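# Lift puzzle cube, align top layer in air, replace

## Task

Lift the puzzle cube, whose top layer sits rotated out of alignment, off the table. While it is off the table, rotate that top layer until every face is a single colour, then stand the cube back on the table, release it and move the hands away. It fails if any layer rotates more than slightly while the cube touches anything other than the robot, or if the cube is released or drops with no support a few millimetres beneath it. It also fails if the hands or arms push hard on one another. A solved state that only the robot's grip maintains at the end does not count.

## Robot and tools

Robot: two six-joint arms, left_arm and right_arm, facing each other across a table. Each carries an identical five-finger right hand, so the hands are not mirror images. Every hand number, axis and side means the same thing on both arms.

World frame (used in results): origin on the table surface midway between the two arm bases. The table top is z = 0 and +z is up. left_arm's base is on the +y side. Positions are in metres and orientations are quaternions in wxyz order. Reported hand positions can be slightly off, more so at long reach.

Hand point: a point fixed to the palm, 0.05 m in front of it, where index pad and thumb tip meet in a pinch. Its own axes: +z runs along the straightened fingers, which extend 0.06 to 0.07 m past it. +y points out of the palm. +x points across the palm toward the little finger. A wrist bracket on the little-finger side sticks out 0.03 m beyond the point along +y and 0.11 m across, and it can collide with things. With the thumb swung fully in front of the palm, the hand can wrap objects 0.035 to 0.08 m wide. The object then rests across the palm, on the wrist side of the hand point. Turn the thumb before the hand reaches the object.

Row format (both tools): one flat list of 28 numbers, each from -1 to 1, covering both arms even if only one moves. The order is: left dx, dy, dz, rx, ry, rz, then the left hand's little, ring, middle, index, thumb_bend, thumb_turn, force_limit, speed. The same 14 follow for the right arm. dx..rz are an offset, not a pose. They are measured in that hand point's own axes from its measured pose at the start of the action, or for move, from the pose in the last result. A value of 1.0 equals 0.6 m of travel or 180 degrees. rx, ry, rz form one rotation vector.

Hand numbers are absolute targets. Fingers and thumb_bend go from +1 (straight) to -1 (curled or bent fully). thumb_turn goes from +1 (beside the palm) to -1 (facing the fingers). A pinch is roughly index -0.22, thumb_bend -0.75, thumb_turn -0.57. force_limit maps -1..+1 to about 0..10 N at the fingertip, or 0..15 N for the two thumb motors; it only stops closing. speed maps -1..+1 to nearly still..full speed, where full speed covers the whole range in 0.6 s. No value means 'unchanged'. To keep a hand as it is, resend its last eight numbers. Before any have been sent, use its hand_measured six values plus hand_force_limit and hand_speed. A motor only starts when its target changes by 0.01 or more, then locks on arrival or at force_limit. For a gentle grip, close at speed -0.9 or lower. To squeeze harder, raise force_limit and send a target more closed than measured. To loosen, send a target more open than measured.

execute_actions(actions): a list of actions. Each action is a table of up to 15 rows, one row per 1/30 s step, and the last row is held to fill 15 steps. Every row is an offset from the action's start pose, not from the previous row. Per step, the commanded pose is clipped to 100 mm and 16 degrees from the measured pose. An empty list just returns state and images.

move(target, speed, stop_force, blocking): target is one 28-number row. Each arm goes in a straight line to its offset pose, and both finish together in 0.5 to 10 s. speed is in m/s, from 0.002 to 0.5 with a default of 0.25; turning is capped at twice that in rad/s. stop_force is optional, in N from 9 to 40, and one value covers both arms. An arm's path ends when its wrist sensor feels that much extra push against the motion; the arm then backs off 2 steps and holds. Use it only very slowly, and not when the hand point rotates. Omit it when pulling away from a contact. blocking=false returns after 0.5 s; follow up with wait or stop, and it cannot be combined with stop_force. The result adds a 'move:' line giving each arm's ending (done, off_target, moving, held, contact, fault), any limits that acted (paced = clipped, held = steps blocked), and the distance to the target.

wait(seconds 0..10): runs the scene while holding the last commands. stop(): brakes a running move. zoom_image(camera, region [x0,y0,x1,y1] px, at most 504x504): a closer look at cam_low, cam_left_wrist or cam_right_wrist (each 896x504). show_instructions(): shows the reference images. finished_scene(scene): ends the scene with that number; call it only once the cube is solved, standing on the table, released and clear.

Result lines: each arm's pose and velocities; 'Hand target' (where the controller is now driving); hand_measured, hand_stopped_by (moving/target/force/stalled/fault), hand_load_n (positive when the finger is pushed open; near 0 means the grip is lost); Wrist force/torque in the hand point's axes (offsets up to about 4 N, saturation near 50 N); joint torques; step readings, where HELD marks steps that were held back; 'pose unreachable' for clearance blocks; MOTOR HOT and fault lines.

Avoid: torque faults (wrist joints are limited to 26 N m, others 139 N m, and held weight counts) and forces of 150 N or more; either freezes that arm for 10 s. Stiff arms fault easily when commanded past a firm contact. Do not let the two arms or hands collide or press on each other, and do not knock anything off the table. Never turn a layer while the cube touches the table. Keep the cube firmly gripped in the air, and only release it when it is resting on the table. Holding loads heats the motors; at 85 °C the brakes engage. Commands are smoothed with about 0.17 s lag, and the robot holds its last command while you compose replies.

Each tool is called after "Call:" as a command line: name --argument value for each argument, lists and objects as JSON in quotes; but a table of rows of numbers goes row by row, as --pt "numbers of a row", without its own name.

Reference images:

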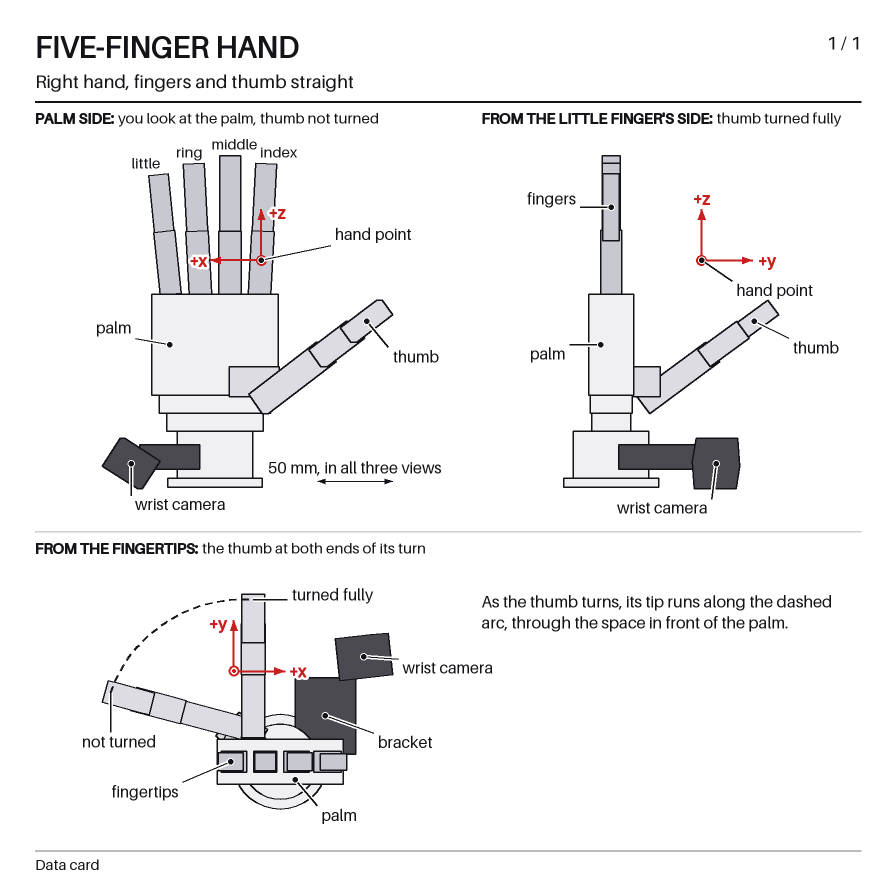

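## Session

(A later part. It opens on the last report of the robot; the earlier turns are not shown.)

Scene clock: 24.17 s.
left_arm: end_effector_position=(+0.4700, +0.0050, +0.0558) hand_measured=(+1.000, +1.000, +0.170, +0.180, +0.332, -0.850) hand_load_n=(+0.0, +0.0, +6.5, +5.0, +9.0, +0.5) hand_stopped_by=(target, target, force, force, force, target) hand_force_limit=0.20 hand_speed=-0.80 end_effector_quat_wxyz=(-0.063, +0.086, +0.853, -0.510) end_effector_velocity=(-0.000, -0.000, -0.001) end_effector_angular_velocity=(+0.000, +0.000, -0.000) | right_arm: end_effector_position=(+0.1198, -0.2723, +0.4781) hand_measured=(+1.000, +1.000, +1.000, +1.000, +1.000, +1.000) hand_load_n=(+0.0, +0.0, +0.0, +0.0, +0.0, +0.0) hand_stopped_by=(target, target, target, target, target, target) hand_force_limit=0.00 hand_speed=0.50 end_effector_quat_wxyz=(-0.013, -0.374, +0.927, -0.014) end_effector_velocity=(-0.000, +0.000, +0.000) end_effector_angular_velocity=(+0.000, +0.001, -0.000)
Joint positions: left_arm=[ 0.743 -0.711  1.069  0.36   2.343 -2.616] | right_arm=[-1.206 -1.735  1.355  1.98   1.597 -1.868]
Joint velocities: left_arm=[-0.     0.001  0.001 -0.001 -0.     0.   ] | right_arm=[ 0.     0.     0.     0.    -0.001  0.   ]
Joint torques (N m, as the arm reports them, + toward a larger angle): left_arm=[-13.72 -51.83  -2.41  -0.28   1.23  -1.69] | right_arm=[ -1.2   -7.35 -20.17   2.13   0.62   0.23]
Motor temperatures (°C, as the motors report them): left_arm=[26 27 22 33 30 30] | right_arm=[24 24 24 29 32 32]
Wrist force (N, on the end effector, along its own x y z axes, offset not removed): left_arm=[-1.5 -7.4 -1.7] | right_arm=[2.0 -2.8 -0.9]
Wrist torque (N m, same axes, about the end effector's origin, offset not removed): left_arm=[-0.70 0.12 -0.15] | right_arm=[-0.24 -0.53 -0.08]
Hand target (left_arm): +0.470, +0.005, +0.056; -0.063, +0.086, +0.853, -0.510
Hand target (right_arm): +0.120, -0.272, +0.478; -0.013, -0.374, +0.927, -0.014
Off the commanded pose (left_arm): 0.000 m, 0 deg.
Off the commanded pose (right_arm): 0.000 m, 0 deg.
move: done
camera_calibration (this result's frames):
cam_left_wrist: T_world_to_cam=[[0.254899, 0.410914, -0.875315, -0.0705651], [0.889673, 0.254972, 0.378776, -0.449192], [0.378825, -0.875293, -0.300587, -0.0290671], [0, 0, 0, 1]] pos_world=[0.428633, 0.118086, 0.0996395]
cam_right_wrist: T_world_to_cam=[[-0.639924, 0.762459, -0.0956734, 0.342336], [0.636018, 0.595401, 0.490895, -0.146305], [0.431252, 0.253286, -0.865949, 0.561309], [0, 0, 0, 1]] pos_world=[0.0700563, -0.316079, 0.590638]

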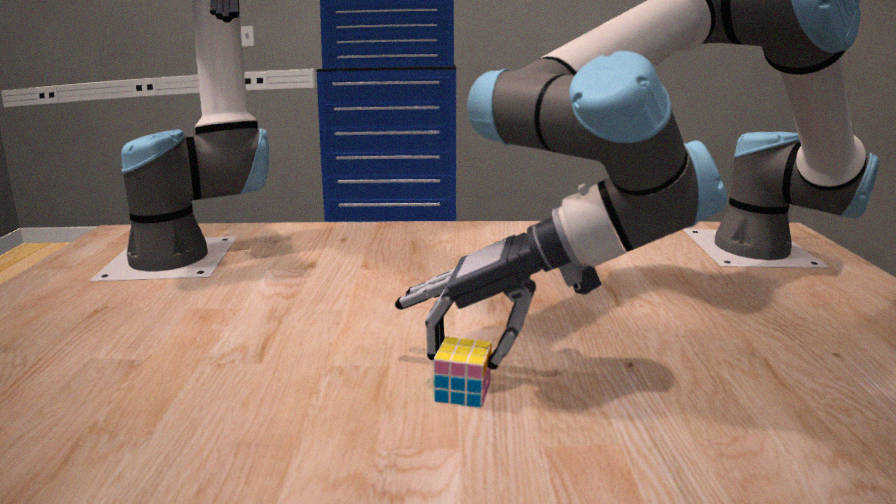

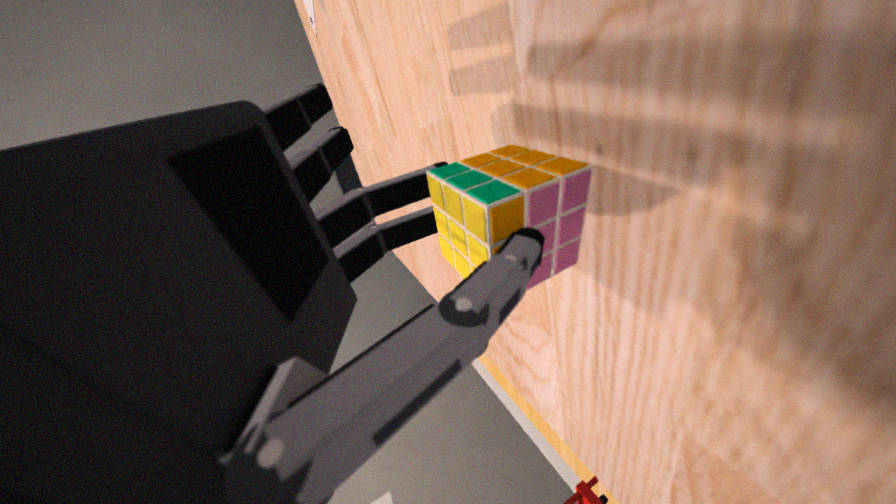

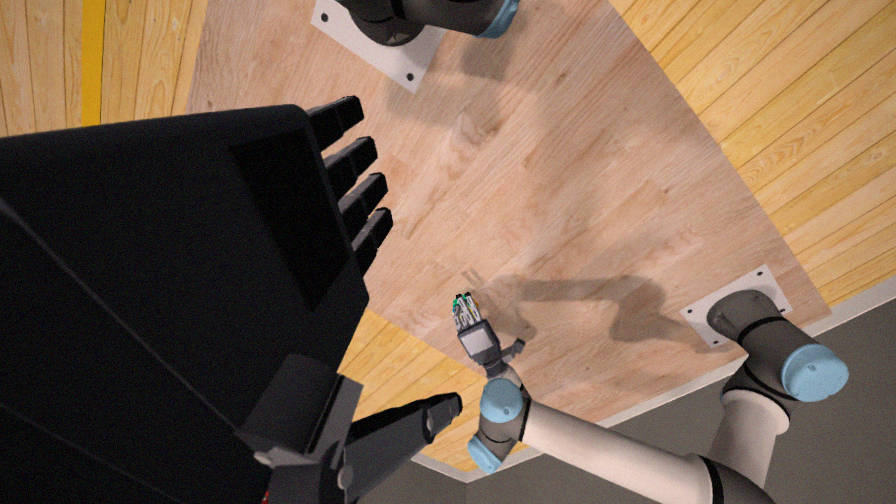

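Call:
move --target '[0.205,-0.485,-0.212,0,0,0,1,1,-0.3,-0.3,-0.2,-0.85,0.2,-0.8,-0.561,0.042,0.43,-0.594,-0.318,0.19,1,1,0.4,0.4,0.5,-0.85,0,0.5]' --speed 0.15

Scene clock: 44.63 s.
left_arm: end_effector_position=(+0.3511, +0.0056, +0.3749) hand_measured=(+1.000, +1.000, +0.170, +0.180, +0.332, -0.850) hand_load_n=(+0.0, +0.0, +5.5, +4.0, +10.0, +0.5) hand_stopped_by=(target, target, force, force, force, target) hand_force_limit=0.20 hand_speed=-0.80 end_effector_quat_wxyz=(-0.063, +0.086, +0.853, -0.510) end_effector_velocity=(-0.000, -0.000, +0.000) end_effector_angular_velocity=(-0.002, -0.000, -0.001) | right_arm: end_effector_position=(+0.3380, -0.0334, +0.2098) hand_measured=(+1.000, +1.000, +0.400, +0.400, +0.500, -0.850) hand_load_n=(+0.0, +0.0, +0.0, +0.0, +0.0, +0.0) hand_stopped_by=(target, target, target, target, target, target) hand_force_limit=0.00 hand_speed=0.50 end_effector_quat_wxyz=(+0.088, +0.055, +0.539, +0.836) end_effector_velocity=(-0.000, +0.000, -0.000) end_effector_angular_velocity=(-0.000, -0.000, +0.001)
Joint positions: left_arm=[ 0.574 -1.051  0.804  0.875  2.211 -2.755] | right_arm=[-1.108 -0.996  2.359 -1.938  0.861  0.395]
Joint velocities: left_arm=[-0.    -0.    -0.    -0.001  0.001 -0.   ] | right_arm=[ 0.    -0.    -0.     0.    -0.001  0.   ]
Joint torques (N m, as the arm reports them, + toward a larger angle): left_arm=[-14.07 -30.54 -32.16   1.7   -1.65  -1.37] | right_arm=[  0.2  -28.33  -6.94  -2.46   0.74   0.12]
Motor temperatures (°C, as the motors report them): left_arm=[26 27 22 33 30 30] | right_arm=[24 24 24 29 32 32]
Wrist force (N, on the end effector, along its own x y z axes, offset not removed): left_arm=[-2.6 0.3 -0.1] | right_arm=[2.8 -1.9 0.1]
Wrist torque (N m, same axes, about the end effector's origin, offset not removed): left_arm=[-0.01 0.27 -0.19] | right_arm=[-0.14 -0.47 -0.05]
Hand target (left_arm): +0.351, +0.006, +0.375; -0.063, +0.086, +0.853, -0.510
Hand target (right_arm): +0.338, -0.033, +0.210; +0.088, +0.055, +0.539, +0.836
Off the commanded pose (left_arm): 0.001 m, 0 deg.
Off the commanded pose (right_arm): 0.005 m, 2 deg.
FORCE FAULT: contact force on the right arm reached its limit, and that arm stopped for 10 seconds. The contact can be on any part of that arm, not only on its tool. That time counts as 19 of the actions that you can send in this scene. That arm's remaining commands of this call were not run. That arm holds still and accepts commands again. Move the arm away from the contact; if what it grips holds it there, let go first. Pushing or pulling that hard again can fault the arm again.
move: fault (right_arm); limits=paced
camera_calibration (this result's frames):
cam_left_wrist: T_world_to_cam=[[0.25513, 0.410974, -0.875219, 0.238709], [0.889543, 0.255014, 0.379052, -0.464522], [0.378974, -0.875253, -0.300518, 0.112331], [0, 0, 0, 1]] pos_world=[0.30974, 0.118675, 0.418759]
cam_right_wrist: T_world_to_cam=[[-0.00465888, -0.346225, 0.93814, -0.194484], [0.73895, -0.633272, -0.230042, -0.220209], [0.673744, 0.692167, 0.258793, -0.12891], [0, 0, 0, 1]] pos_world=[0.248669, -0.11756, 0.165157]

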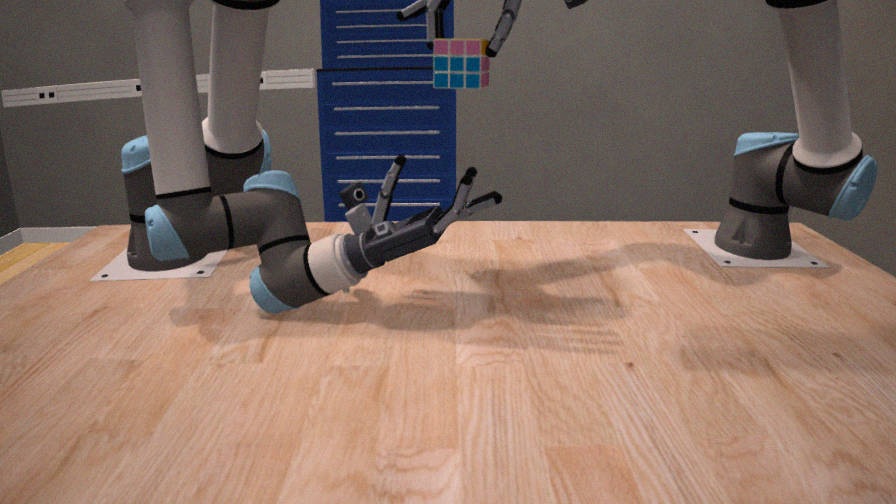

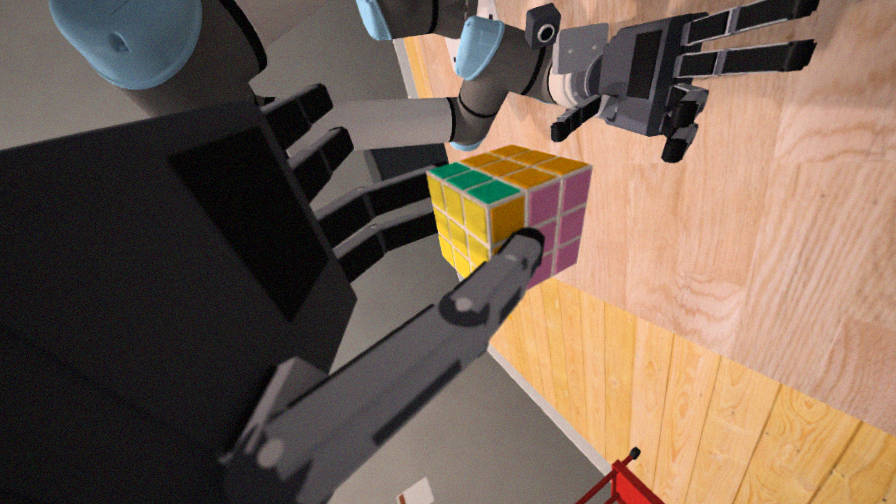

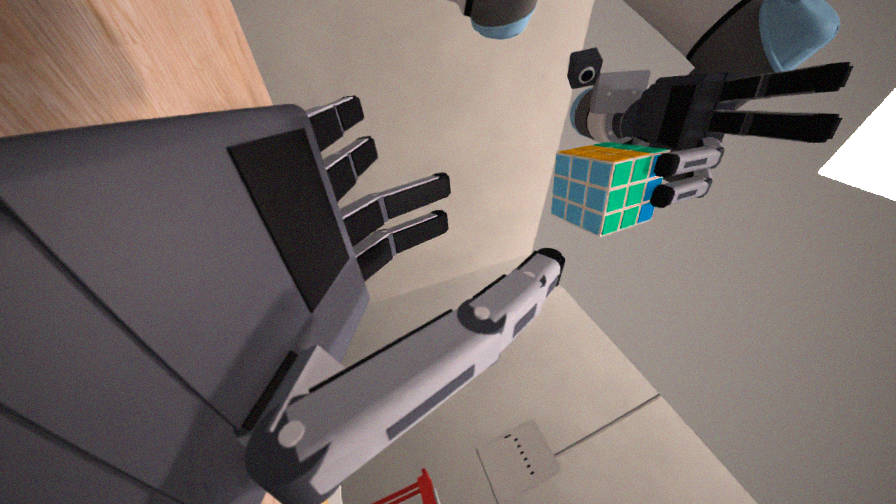

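Call:
move --target '[0,0,0,0,0,0,1,1,-0.3,-0.3,-0.2,-0.85,0.2,-0.8,-0.011,0.067,0.088,-0.017,0,0,1,1,0.4,0.4,0.5,-0.85,0,0.5]' --speed 0.06

Scene clock: 47.33 s.
left_arm: end_effector_position=(+0.3511, +0.0056, +0.3749) hand_measured=(+1.000, +1.000, +0.170, +0.180, +0.332, -0.850) hand_load_n=(+0.0, +0.0, +5.5, +4.0, +10.0, +0.5) hand_stopped_by=(target, target, force, force, force, target) hand_force_limit=0.20 hand_speed=-0.80 end_effector_quat_wxyz=(-0.063, +0.086, +0.853, -0.510) end_effector_velocity=(+0.000, +0.000, +0.000) end_effector_angular_velocity=(+0.000, +0.000, +0.001) | right_arm: end_effector_position=(+0.3508, -0.0040, +0.2680) hand_measured=(+1.000, +1.000, +0.400, +0.400, +0.500, -0.850) hand_load_n=(+0.0, +0.0, +0.0, +0.0, +0.0, +0.0) hand_stopped_by=(target, target, target, target, target, target) hand_force_limit=0.00 hand_speed=0.50 end_effector_quat_wxyz=(+0.090, +0.052, +0.517, +0.850) end_effector_velocity=(+0.001, +0.001, +0.002) end_effector_angular_velocity=(+0.002, -0.001, -0.001)
Joint positions: left_arm=[ 0.574 -1.051  0.804  0.875  2.211 -2.755] | right_arm=[-1.048 -1.097  2.258 -1.772  0.931  0.392]
Joint velocities: left_arm=[ 0.001 -0.     0.     0.    -0.    -0.   ] | right_arm=[ 0.002 -0.002 -0.003  0.004  0.003 -0.001]
Joint torques (N m, as the arm reports them, + toward a larger angle): left_arm=[-13.49 -30.92 -32.32   1.69  -1.61  -1.42] | right_arm=[ 11.54 -38.15 -21.07   0.45   3.44  -1.24]
Motor temperatures (°C, as the motors report them): left_arm=[26 27 22 33 30 30] | right_arm=[24 24 24 29 32 32]
Wrist force (N, on the end effector, along its own x y z axes, offset not removed): left_arm=[-0.1 -1.7 -0.3] | right_arm=[1.9 -0.1 -0.5]
Wrist torque (N m, same axes, about the end effector's origin, offset not removed): left_arm=[-0.24 -0.01 0.14] | right_arm=[0.13 -0.49 -0.01]
Hand target (left_arm): +0.351, +0.006, +0.375; -0.063, +0.086, +0.853, -0.510
Hand target (right_arm): +0.351, -0.004, +0.268; +0.090, +0.052, +0.517, +0.850
Off the commanded pose (left_arm): 0.000 m, 0 deg.
Off the commanded pose (right_arm): 0.000 m, 0 deg.
move: done
camera_calibration (this result's frames):
cam_left_wrist: T_world_to_cam=[[0.25513, 0.410974, -0.875219, 0.238709], [0.889544, 0.255014, 0.379052, -0.464522], [0.378974, -0.875253, -0.300518, 0.112331], [0, 0, 0, 1]] pos_world=[0.30974, 0.118675, 0.418759]
cam_right_wrist: T_world_to_cam=[[-0.0148813, -0.394637, 0.918717, -0.230319], [0.741767, -0.620486, -0.254516, -0.192031], [0.670492, 0.677686, 0.301962, -0.183452], [0, 0, 0, 1]] pos_world=[0.262018, -0.0857216, 0.218118]

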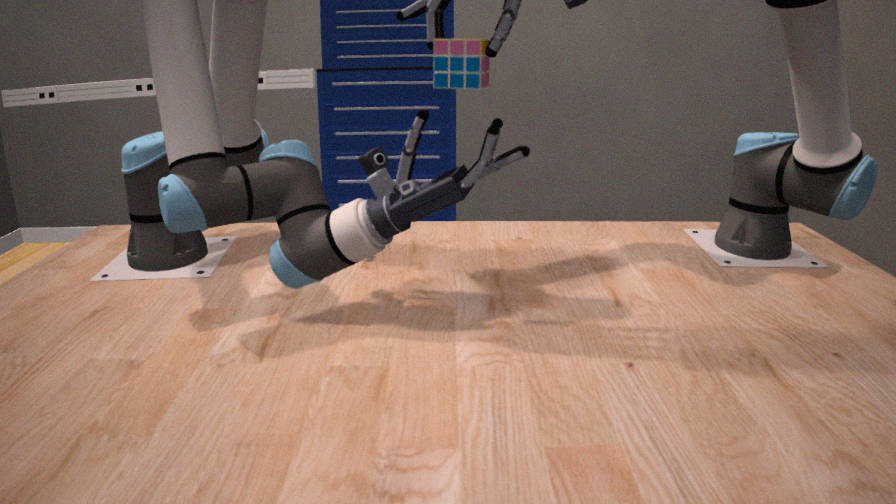

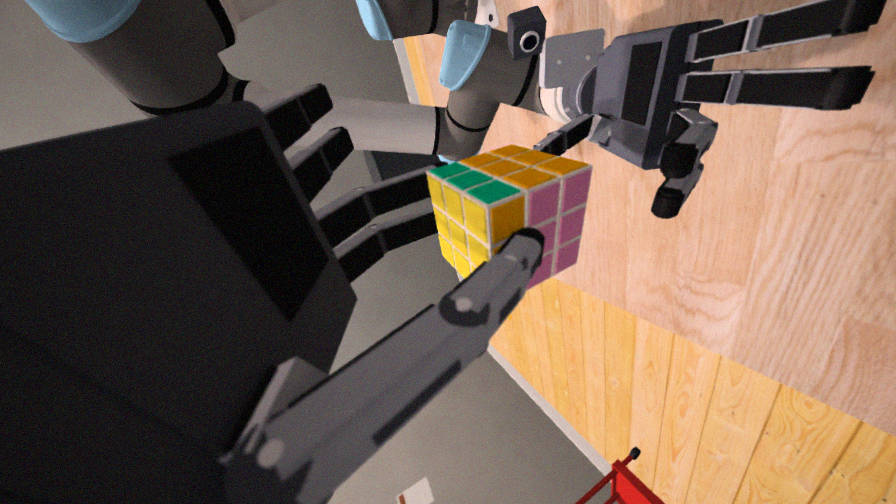

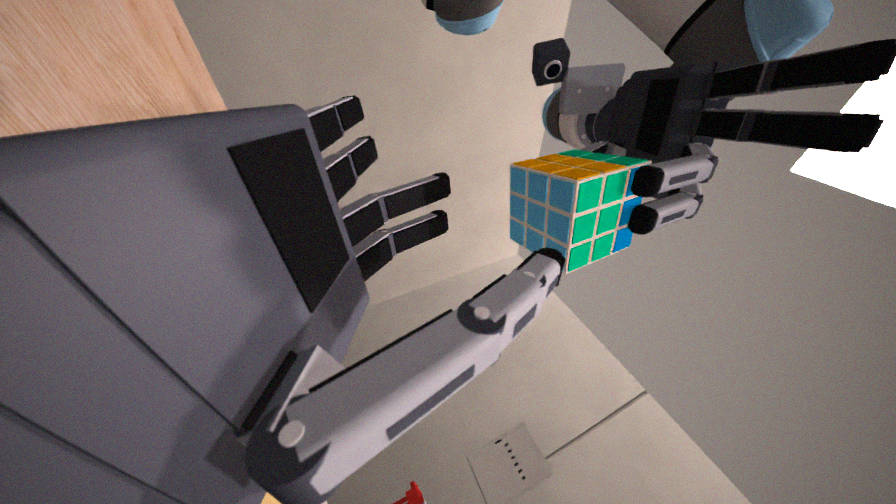

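Call:
move --target '[0,0,0,0,0,0,1,1,-0.3,-0.3,-0.2,-0.85,0.2,-0.8,0,0.066,0.033,0,0,0,1,1,0.4,0.4,0.5,-0.85,0,0.5]' --speed 0.03

Call:
zoom_image --camera "cam_low" --region '[370,0,570,170]'

Scene clock: 49.97 s.
left_arm: end_effector_position=(+0.3511, +0.0056, +0.3749) hand_measured=(+1.000, +1.000, +0.170, +0.180, +0.332, -0.850) hand_load_n=(+0.0, +0.0, +5.5, +4.0, +10.0, +0.5) hand_stopped_by=(target, target, force, force, force, target) hand_force_limit=0.20 hand_speed=-0.80 end_effector_quat_wxyz=(-0.063, +0.086, +0.853, -0.510) end_effector_velocity=(-0.000, -0.000, -0.000) end_effector_angular_velocity=(+0.001, -0.000, -0.002) | right_arm: end_effector_position=(+0.3506, -0.0046, +0.3121) hand_measured=(+1.000, +1.000, +0.400, +0.400, +0.500, -0.850) hand_load_n=(+0.0, +0.0, +0.0, +0.0, +0.0, +0.0) hand_stopped_by=(target, target, target, target, target, target) hand_force_limit=0.00 hand_speed=0.50 end_effector_quat_wxyz=(+0.090, +0.052, +0.517, +0.850) end_effector_velocity=(+0.000, -0.000, +0.002) end_effector_angular_velocity=(+0.001, +0.001, -0.001)
Joint positions: left_arm=[ 0.574 -1.051  0.804  0.875  2.211 -2.755] | right_arm=[-1.049 -1.216  2.246 -1.641  0.931  0.393]
Joint velocities: left_arm=[-0.     0.     0.     0.001  0.001  0.002] | right_arm=[-0.    -0.006 -0.001  0.007  0.002  0.   ]
Joint torques (N m, as the arm reports them, + toward a larger angle): left_arm=[-13.72 -30.96 -32.25   1.65  -1.64  -1.45] | right_arm=[-11.52 -35.36 -23.52   0.12  -1.83  -0.17]
Motor temperatures (°C, as the motors report them): left_arm=[26 27 22 33 30 30] | right_arm=[24 24 24 29 32 32]
Wrist force (N, on the end effector, along its own x y z axes, offset not removed): left_arm=[-2.6 -3.5 2.8] | right_arm=[0.3 -0.5 0.6]
Wrist torque (N m, same axes, about the end effector's origin, offset not removed): left_arm=[-0.76 0.20 -0.53] | right_arm=[-0.05 -0.18 -0.19]
Hand target (left_arm): +0.351, +0.006, +0.375; -0.063, +0.086, +0.853, -0.510
Hand target (right_arm): +0.351, -0.005, +0.312; +0.090, +0.052, +0.517, +0.850
Off the commanded pose (left_arm): 0.000 m, 0 deg.
Off the commanded pose (right_arm): 0.000 m, 0 deg.
move: done
camera_calibration (this result's frames):
cam_left_wrist: T_world_to_cam=[[0.25513, 0.410974, -0.875219, 0.238709], [0.889544, 0.255014, 0.379052, -0.464522], [0.378974, -0.875253, -0.300518, 0.112332], [0, 0, 0, 1]] pos_world=[0.30974, 0.118675, 0.418759]
cam_right_wrist: T_world_to_cam=[[-0.0148002, -0.394685, 0.918697, -0.271085], [0.741785, -0.620432, -0.254596, -0.180987], [0.670474, 0.677708, 0.301954, -0.196168], [0, 0, 0, 1]] pos_world=[0.261767, -0.0863383, 0.2622]

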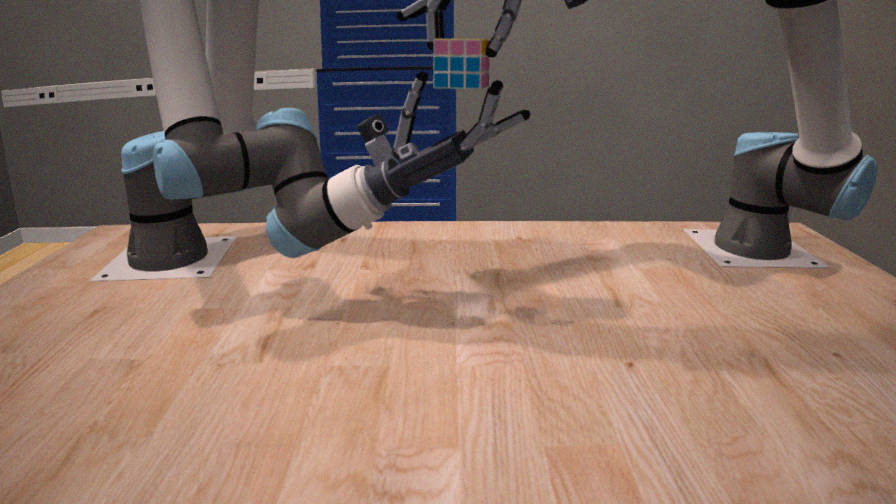

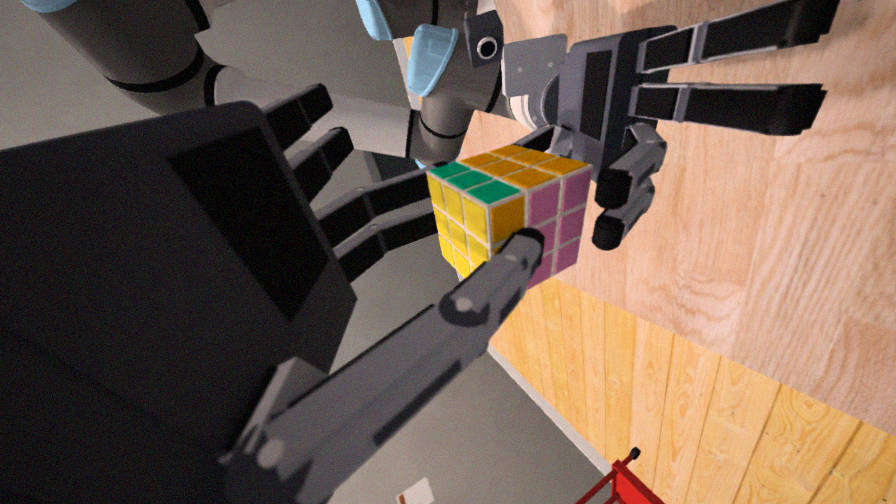

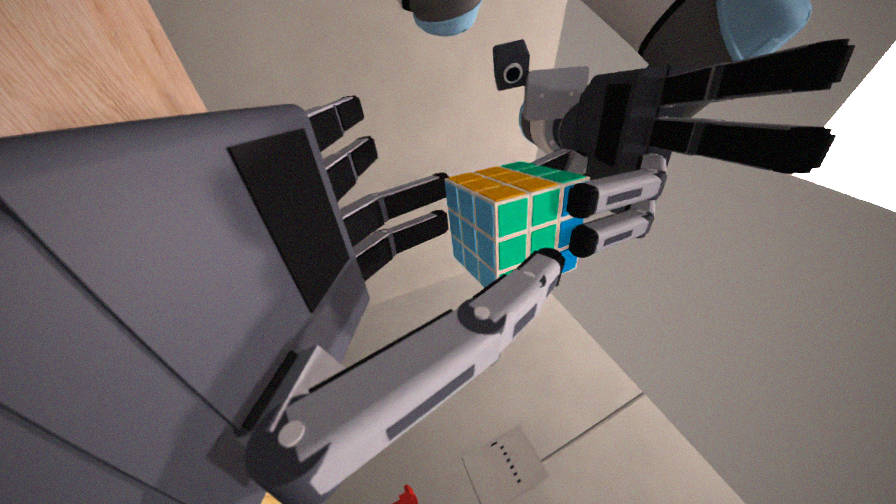

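Region (370, 0, 570, 170) of cam_low's 896x504 image, scaled by 2.520, with more detail than that image has; it fills the top 428 rows of this view, and the rest is white.

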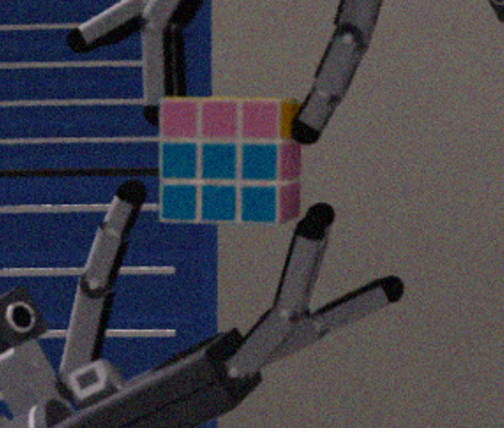

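Call:
move --target '[0,0,0,0,0,0,1,1,-0.3,-0.3,-0.2,-0.85,0.2,-0.8,0,0.016,0.014,0,0,0,1,1,0.4,0.4,0.5,-0.85,0,0.5]' --speed 0.02

Call:
move --target '[0,0,0,0,0,0,1,1,-0.3,-0.3,-0.2,-0.85,0.2,-0.8,0,0,0,0,0,0,1,1,-0.3,-0.3,-0.2,-0.85,0.2,-0.85]'

Call:
zoom_image --camera "cam_low" --region '[370,0,570,170]'

Scene clock: 51.77 s.
left_arm: end_effector_position=(+0.3511, +0.0056, +0.3749) hand_measured=(+1.000, +1.000, +0.170, +0.180, +0.332, -0.850) hand_load_n=(+0.0, +0.0, +5.5, +4.0, +10.0, +0.5) hand_stopped_by=(target, target, force, force, force, target) hand_force_limit=0.20 hand_speed=-0.80 end_effector_quat_wxyz=(-0.063, +0.086, +0.853, -0.510) end_effector_velocity=(+0.000, +0.000, -0.000) end_effector_angular_velocity=(+0.000, -0.000, +0.001) | right_arm: end_effector_position=(+0.3512, -0.0017, +0.3243) hand_measured=(+1.000, +1.000, +0.400, +0.400, +0.500, -0.850) hand_load_n=(+0.0, +0.0, +0.0, +0.0, +0.0, +0.0) hand_stopped_by=(target, target, target, target, target, target) hand_force_limit=0.00 hand_speed=0.50 end_effector_quat_wxyz=(+0.090, +0.052, +0.517, +0.850) end_effector_velocity=(+0.000, +0.001, +0.002) end_effector_angular_velocity=(-0.001, +0.000, -0.000)
Joint positions: left_arm=[ 0.574 -1.051  0.804  0.875  2.211 -2.755] | right_arm=[-1.044 -1.243  2.231 -1.598  0.935  0.389]
Joint velocities: left_arm=[ 0.     0.    -0.    -0.    -0.001  0.   ] | right_arm=[ 0.001 -0.004 -0.002  0.008  0.    -0.001]
Joint torques (N m, as the arm reports them, + toward a larger angle): left_arm=[-13.31 -30.69 -31.97   1.6   -1.6   -1.46] | right_arm=[ 10.78 -35.22 -24.62   0.22   3.45  -1.4 ]
Motor temperatures (°C, as the motors report them): left_arm=[26 27 22 33 30 30] | right_arm=[24 24 24 29 32 32]
Wrist force (N, on the end effector, along its own x y z axes, offset not removed): left_arm=[1.7 -0.1 0.1] | right_arm=[2.1 0.1 -2.5]
Wrist torque (N m, same axes, about the end effector's origin, offset not removed): left_arm=[-0.12 -0.35 -0.02] | right_arm=[0.31 -0.35 0.00]
Hand target (left_arm): +0.351, +0.006, +0.375; -0.063, +0.086, +0.853, -0.510
Hand target (right_arm): +0.351, -0.002, +0.325; +0.090, +0.052, +0.517, +0.850
Off the commanded pose (left_arm): 0.000 m, 0 deg.
Off the commanded pose (right_arm): 0.000 m, 0 deg.
move: done
camera_calibration (this result's frames):
cam_left_wrist: T_world_to_cam=[[0.25513, 0.410974, -0.875219, 0.238709], [0.889543, 0.255014, 0.379052, -0.464522], [0.378973, -0.875253, -0.300518, 0.112332], [0, 0, 0, 1]] pos_world=[0.30974, 0.118675, 0.418759]
cam_right_wrist: T_world_to_cam=[[-0.0148041, -0.394714, 0.918685, -0.281138], [0.741798, -0.620412, -0.254607, -0.176496], [0.67046, 0.67771, 0.301983, -0.202241], [0, 0, 0, 1]] pos_world=[0.262357, -0.0834087, 0.274413]

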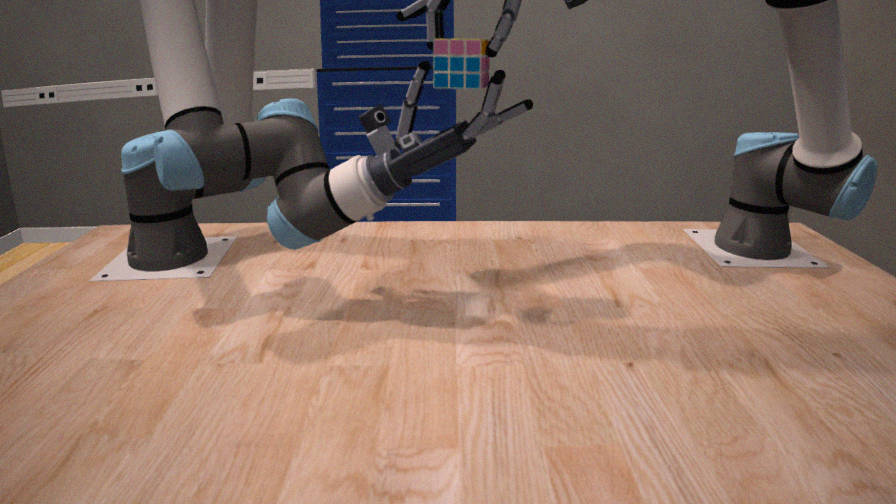

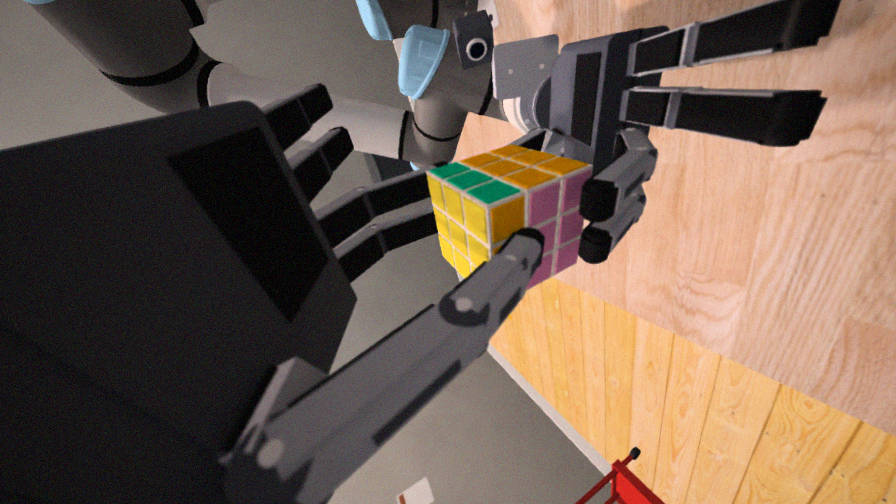

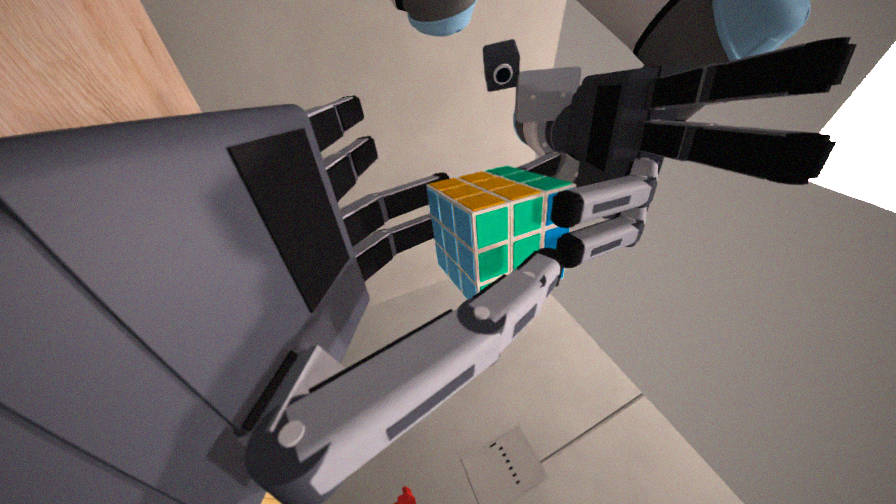

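Scene clock: 54.33 s.
left_arm: end_effector_position=(+0.3511, +0.0056, +0.3749) hand_measured=(+1.000, +1.000, +0.170, +0.182, +0.332, -0.850) hand_load_n=(+0.0, +0.0, +9.0, +7.5, +5.5, +1.5) hand_stopped_by=(target, target, force, force, force, target) hand_force_limit=0.20 hand_speed=-0.80 end_effector_quat_wxyz=(-0.063, +0.086, +0.853, -0.510) end_effector_velocity=(+0.000, -0.001, -0.000) end_effector_angular_velocity=(-0.002, -0.002, -0.001) | right_arm: end_effector_position=(+0.3512, -0.0017, +0.3243) hand_measured=(+1.000, +1.000, +0.238, +0.254, +0.142, -0.850) hand_load_n=(+0.0, +0.0, +9.5, +7.5, +8.5, +0.5) hand_stopped_by=(target, target, force, force, force, target) hand_force_limit=0.20 hand_speed=-0.85 end_effector_quat_wxyz=(+0.090, +0.052, +0.517, +0.850) end_effector_velocity=(-0.000, +0.000, -0.000) end_effector_angular_velocity=(-0.000, +0.001, +0.001)
Joint positions: left_arm=[ 0.574 -1.051  0.804  0.875  2.211 -2.755] | right_arm=[-1.044 -1.243  2.231 -1.598  0.935  0.389]
Joint velocities: left_arm=[-0.     0.001  0.    -0.002 -0.     0.001] | right_arm=[ 0.001 -0.     0.     0.001 -0.     0.   ]
Joint torques (N m, as the arm reports them, + toward a larger angle): left_arm=[ 14.89 -30.29  -1.79   4.47  -1.6   -1.4 ] | right_arm=[-12.16 -21.5   -5.93  -7.52   0.43   1.27]
Motor temperatures (°C, as the motors report them): left_arm=[26 27 22 33 30 30] | right_arm=[24 24 24 29 32 32]
Wrist force (N, on the end effector, along its own x y z axes, offset not removed): left_arm=[-0.1 -14.4 11.1] | right_arm=[4.8 -11.0 4.6]
Wrist torque (N m, same axes, about the end effector's origin, offset not removed): left_arm=[-0.83 -0.18 -0.02] | right_arm=[0.48 -0.68 0.14]
Hand target (left_arm): +0.351, +0.006, +0.375; -0.063, +0.086, +0.853, -0.510
Hand target (right_arm): +0.351, -0.002, +0.324; +0.090, +0.052, +0.517, +0.850
Off the commanded pose (left_arm): 0.000 m, 0 deg.
Off the commanded pose (right_arm): 0.000 m, 0 deg.
move: done
camera_calibration (this result's frames):
cam_left_wrist: T_world_to_cam=[[0.255119, 0.410991, -0.875215, 0.238705], [0.889546, 0.255011, 0.379047, -0.464521], [0.378974, -0.875246, -0.300537, 0.112342], [0, 0, 0, 1]] pos_world=[0.30974, 0.118679, 0.418757]
cam_right_wrist: T_world_to_cam=[[-0.0148062, -0.394731, 0.918677, -0.281138], [0.741804, -0.620402, -0.254615, -0.176484], [0.670453, 0.677708, 0.301999, -0.202242], [0, 0, 0, 1]] pos_world=[0.262348, -0.083404, 0.274416]

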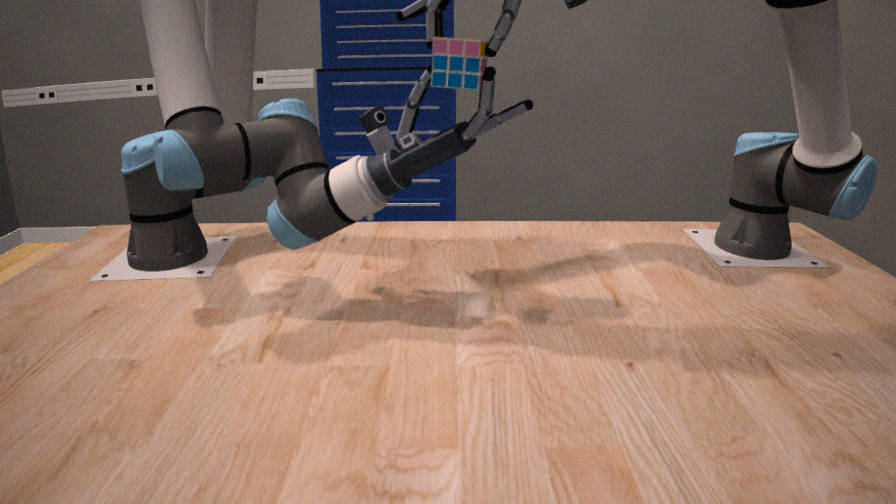

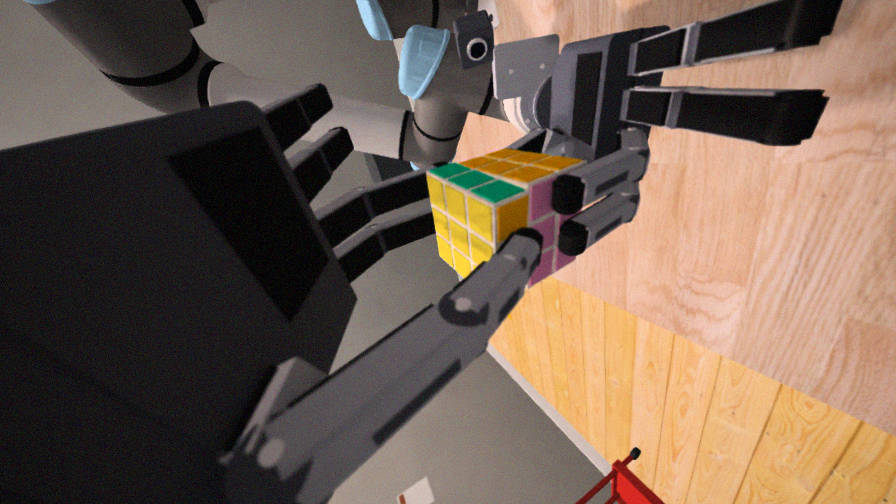

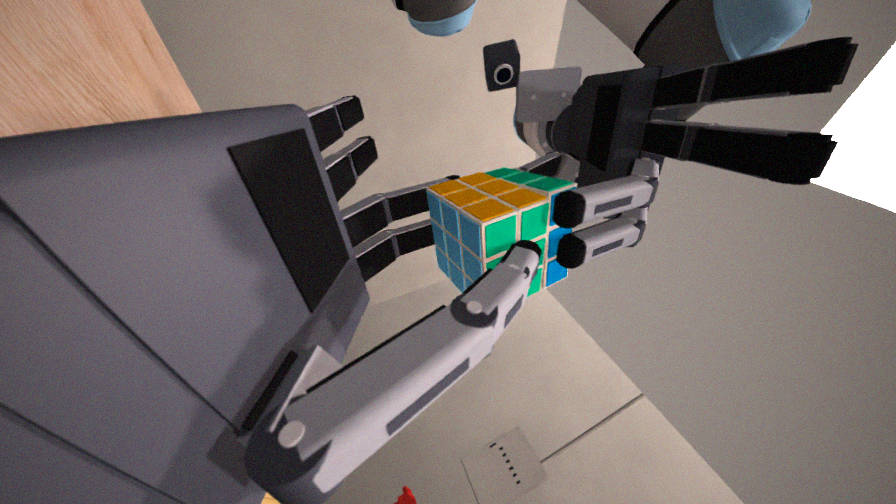

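Region (370, 0, 570, 170) of cam_low's 896x504 image, scaled by 2.520, with more detail than that image has; it fills the top 428 rows of this view, and the rest is white.

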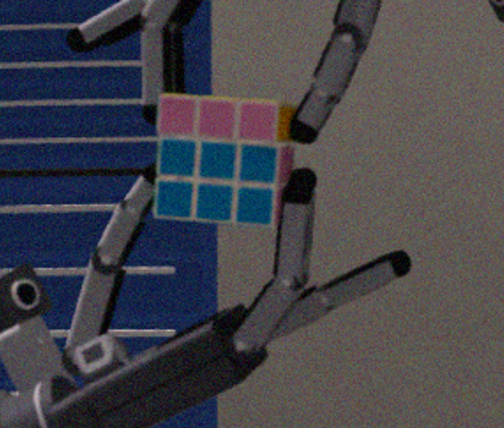

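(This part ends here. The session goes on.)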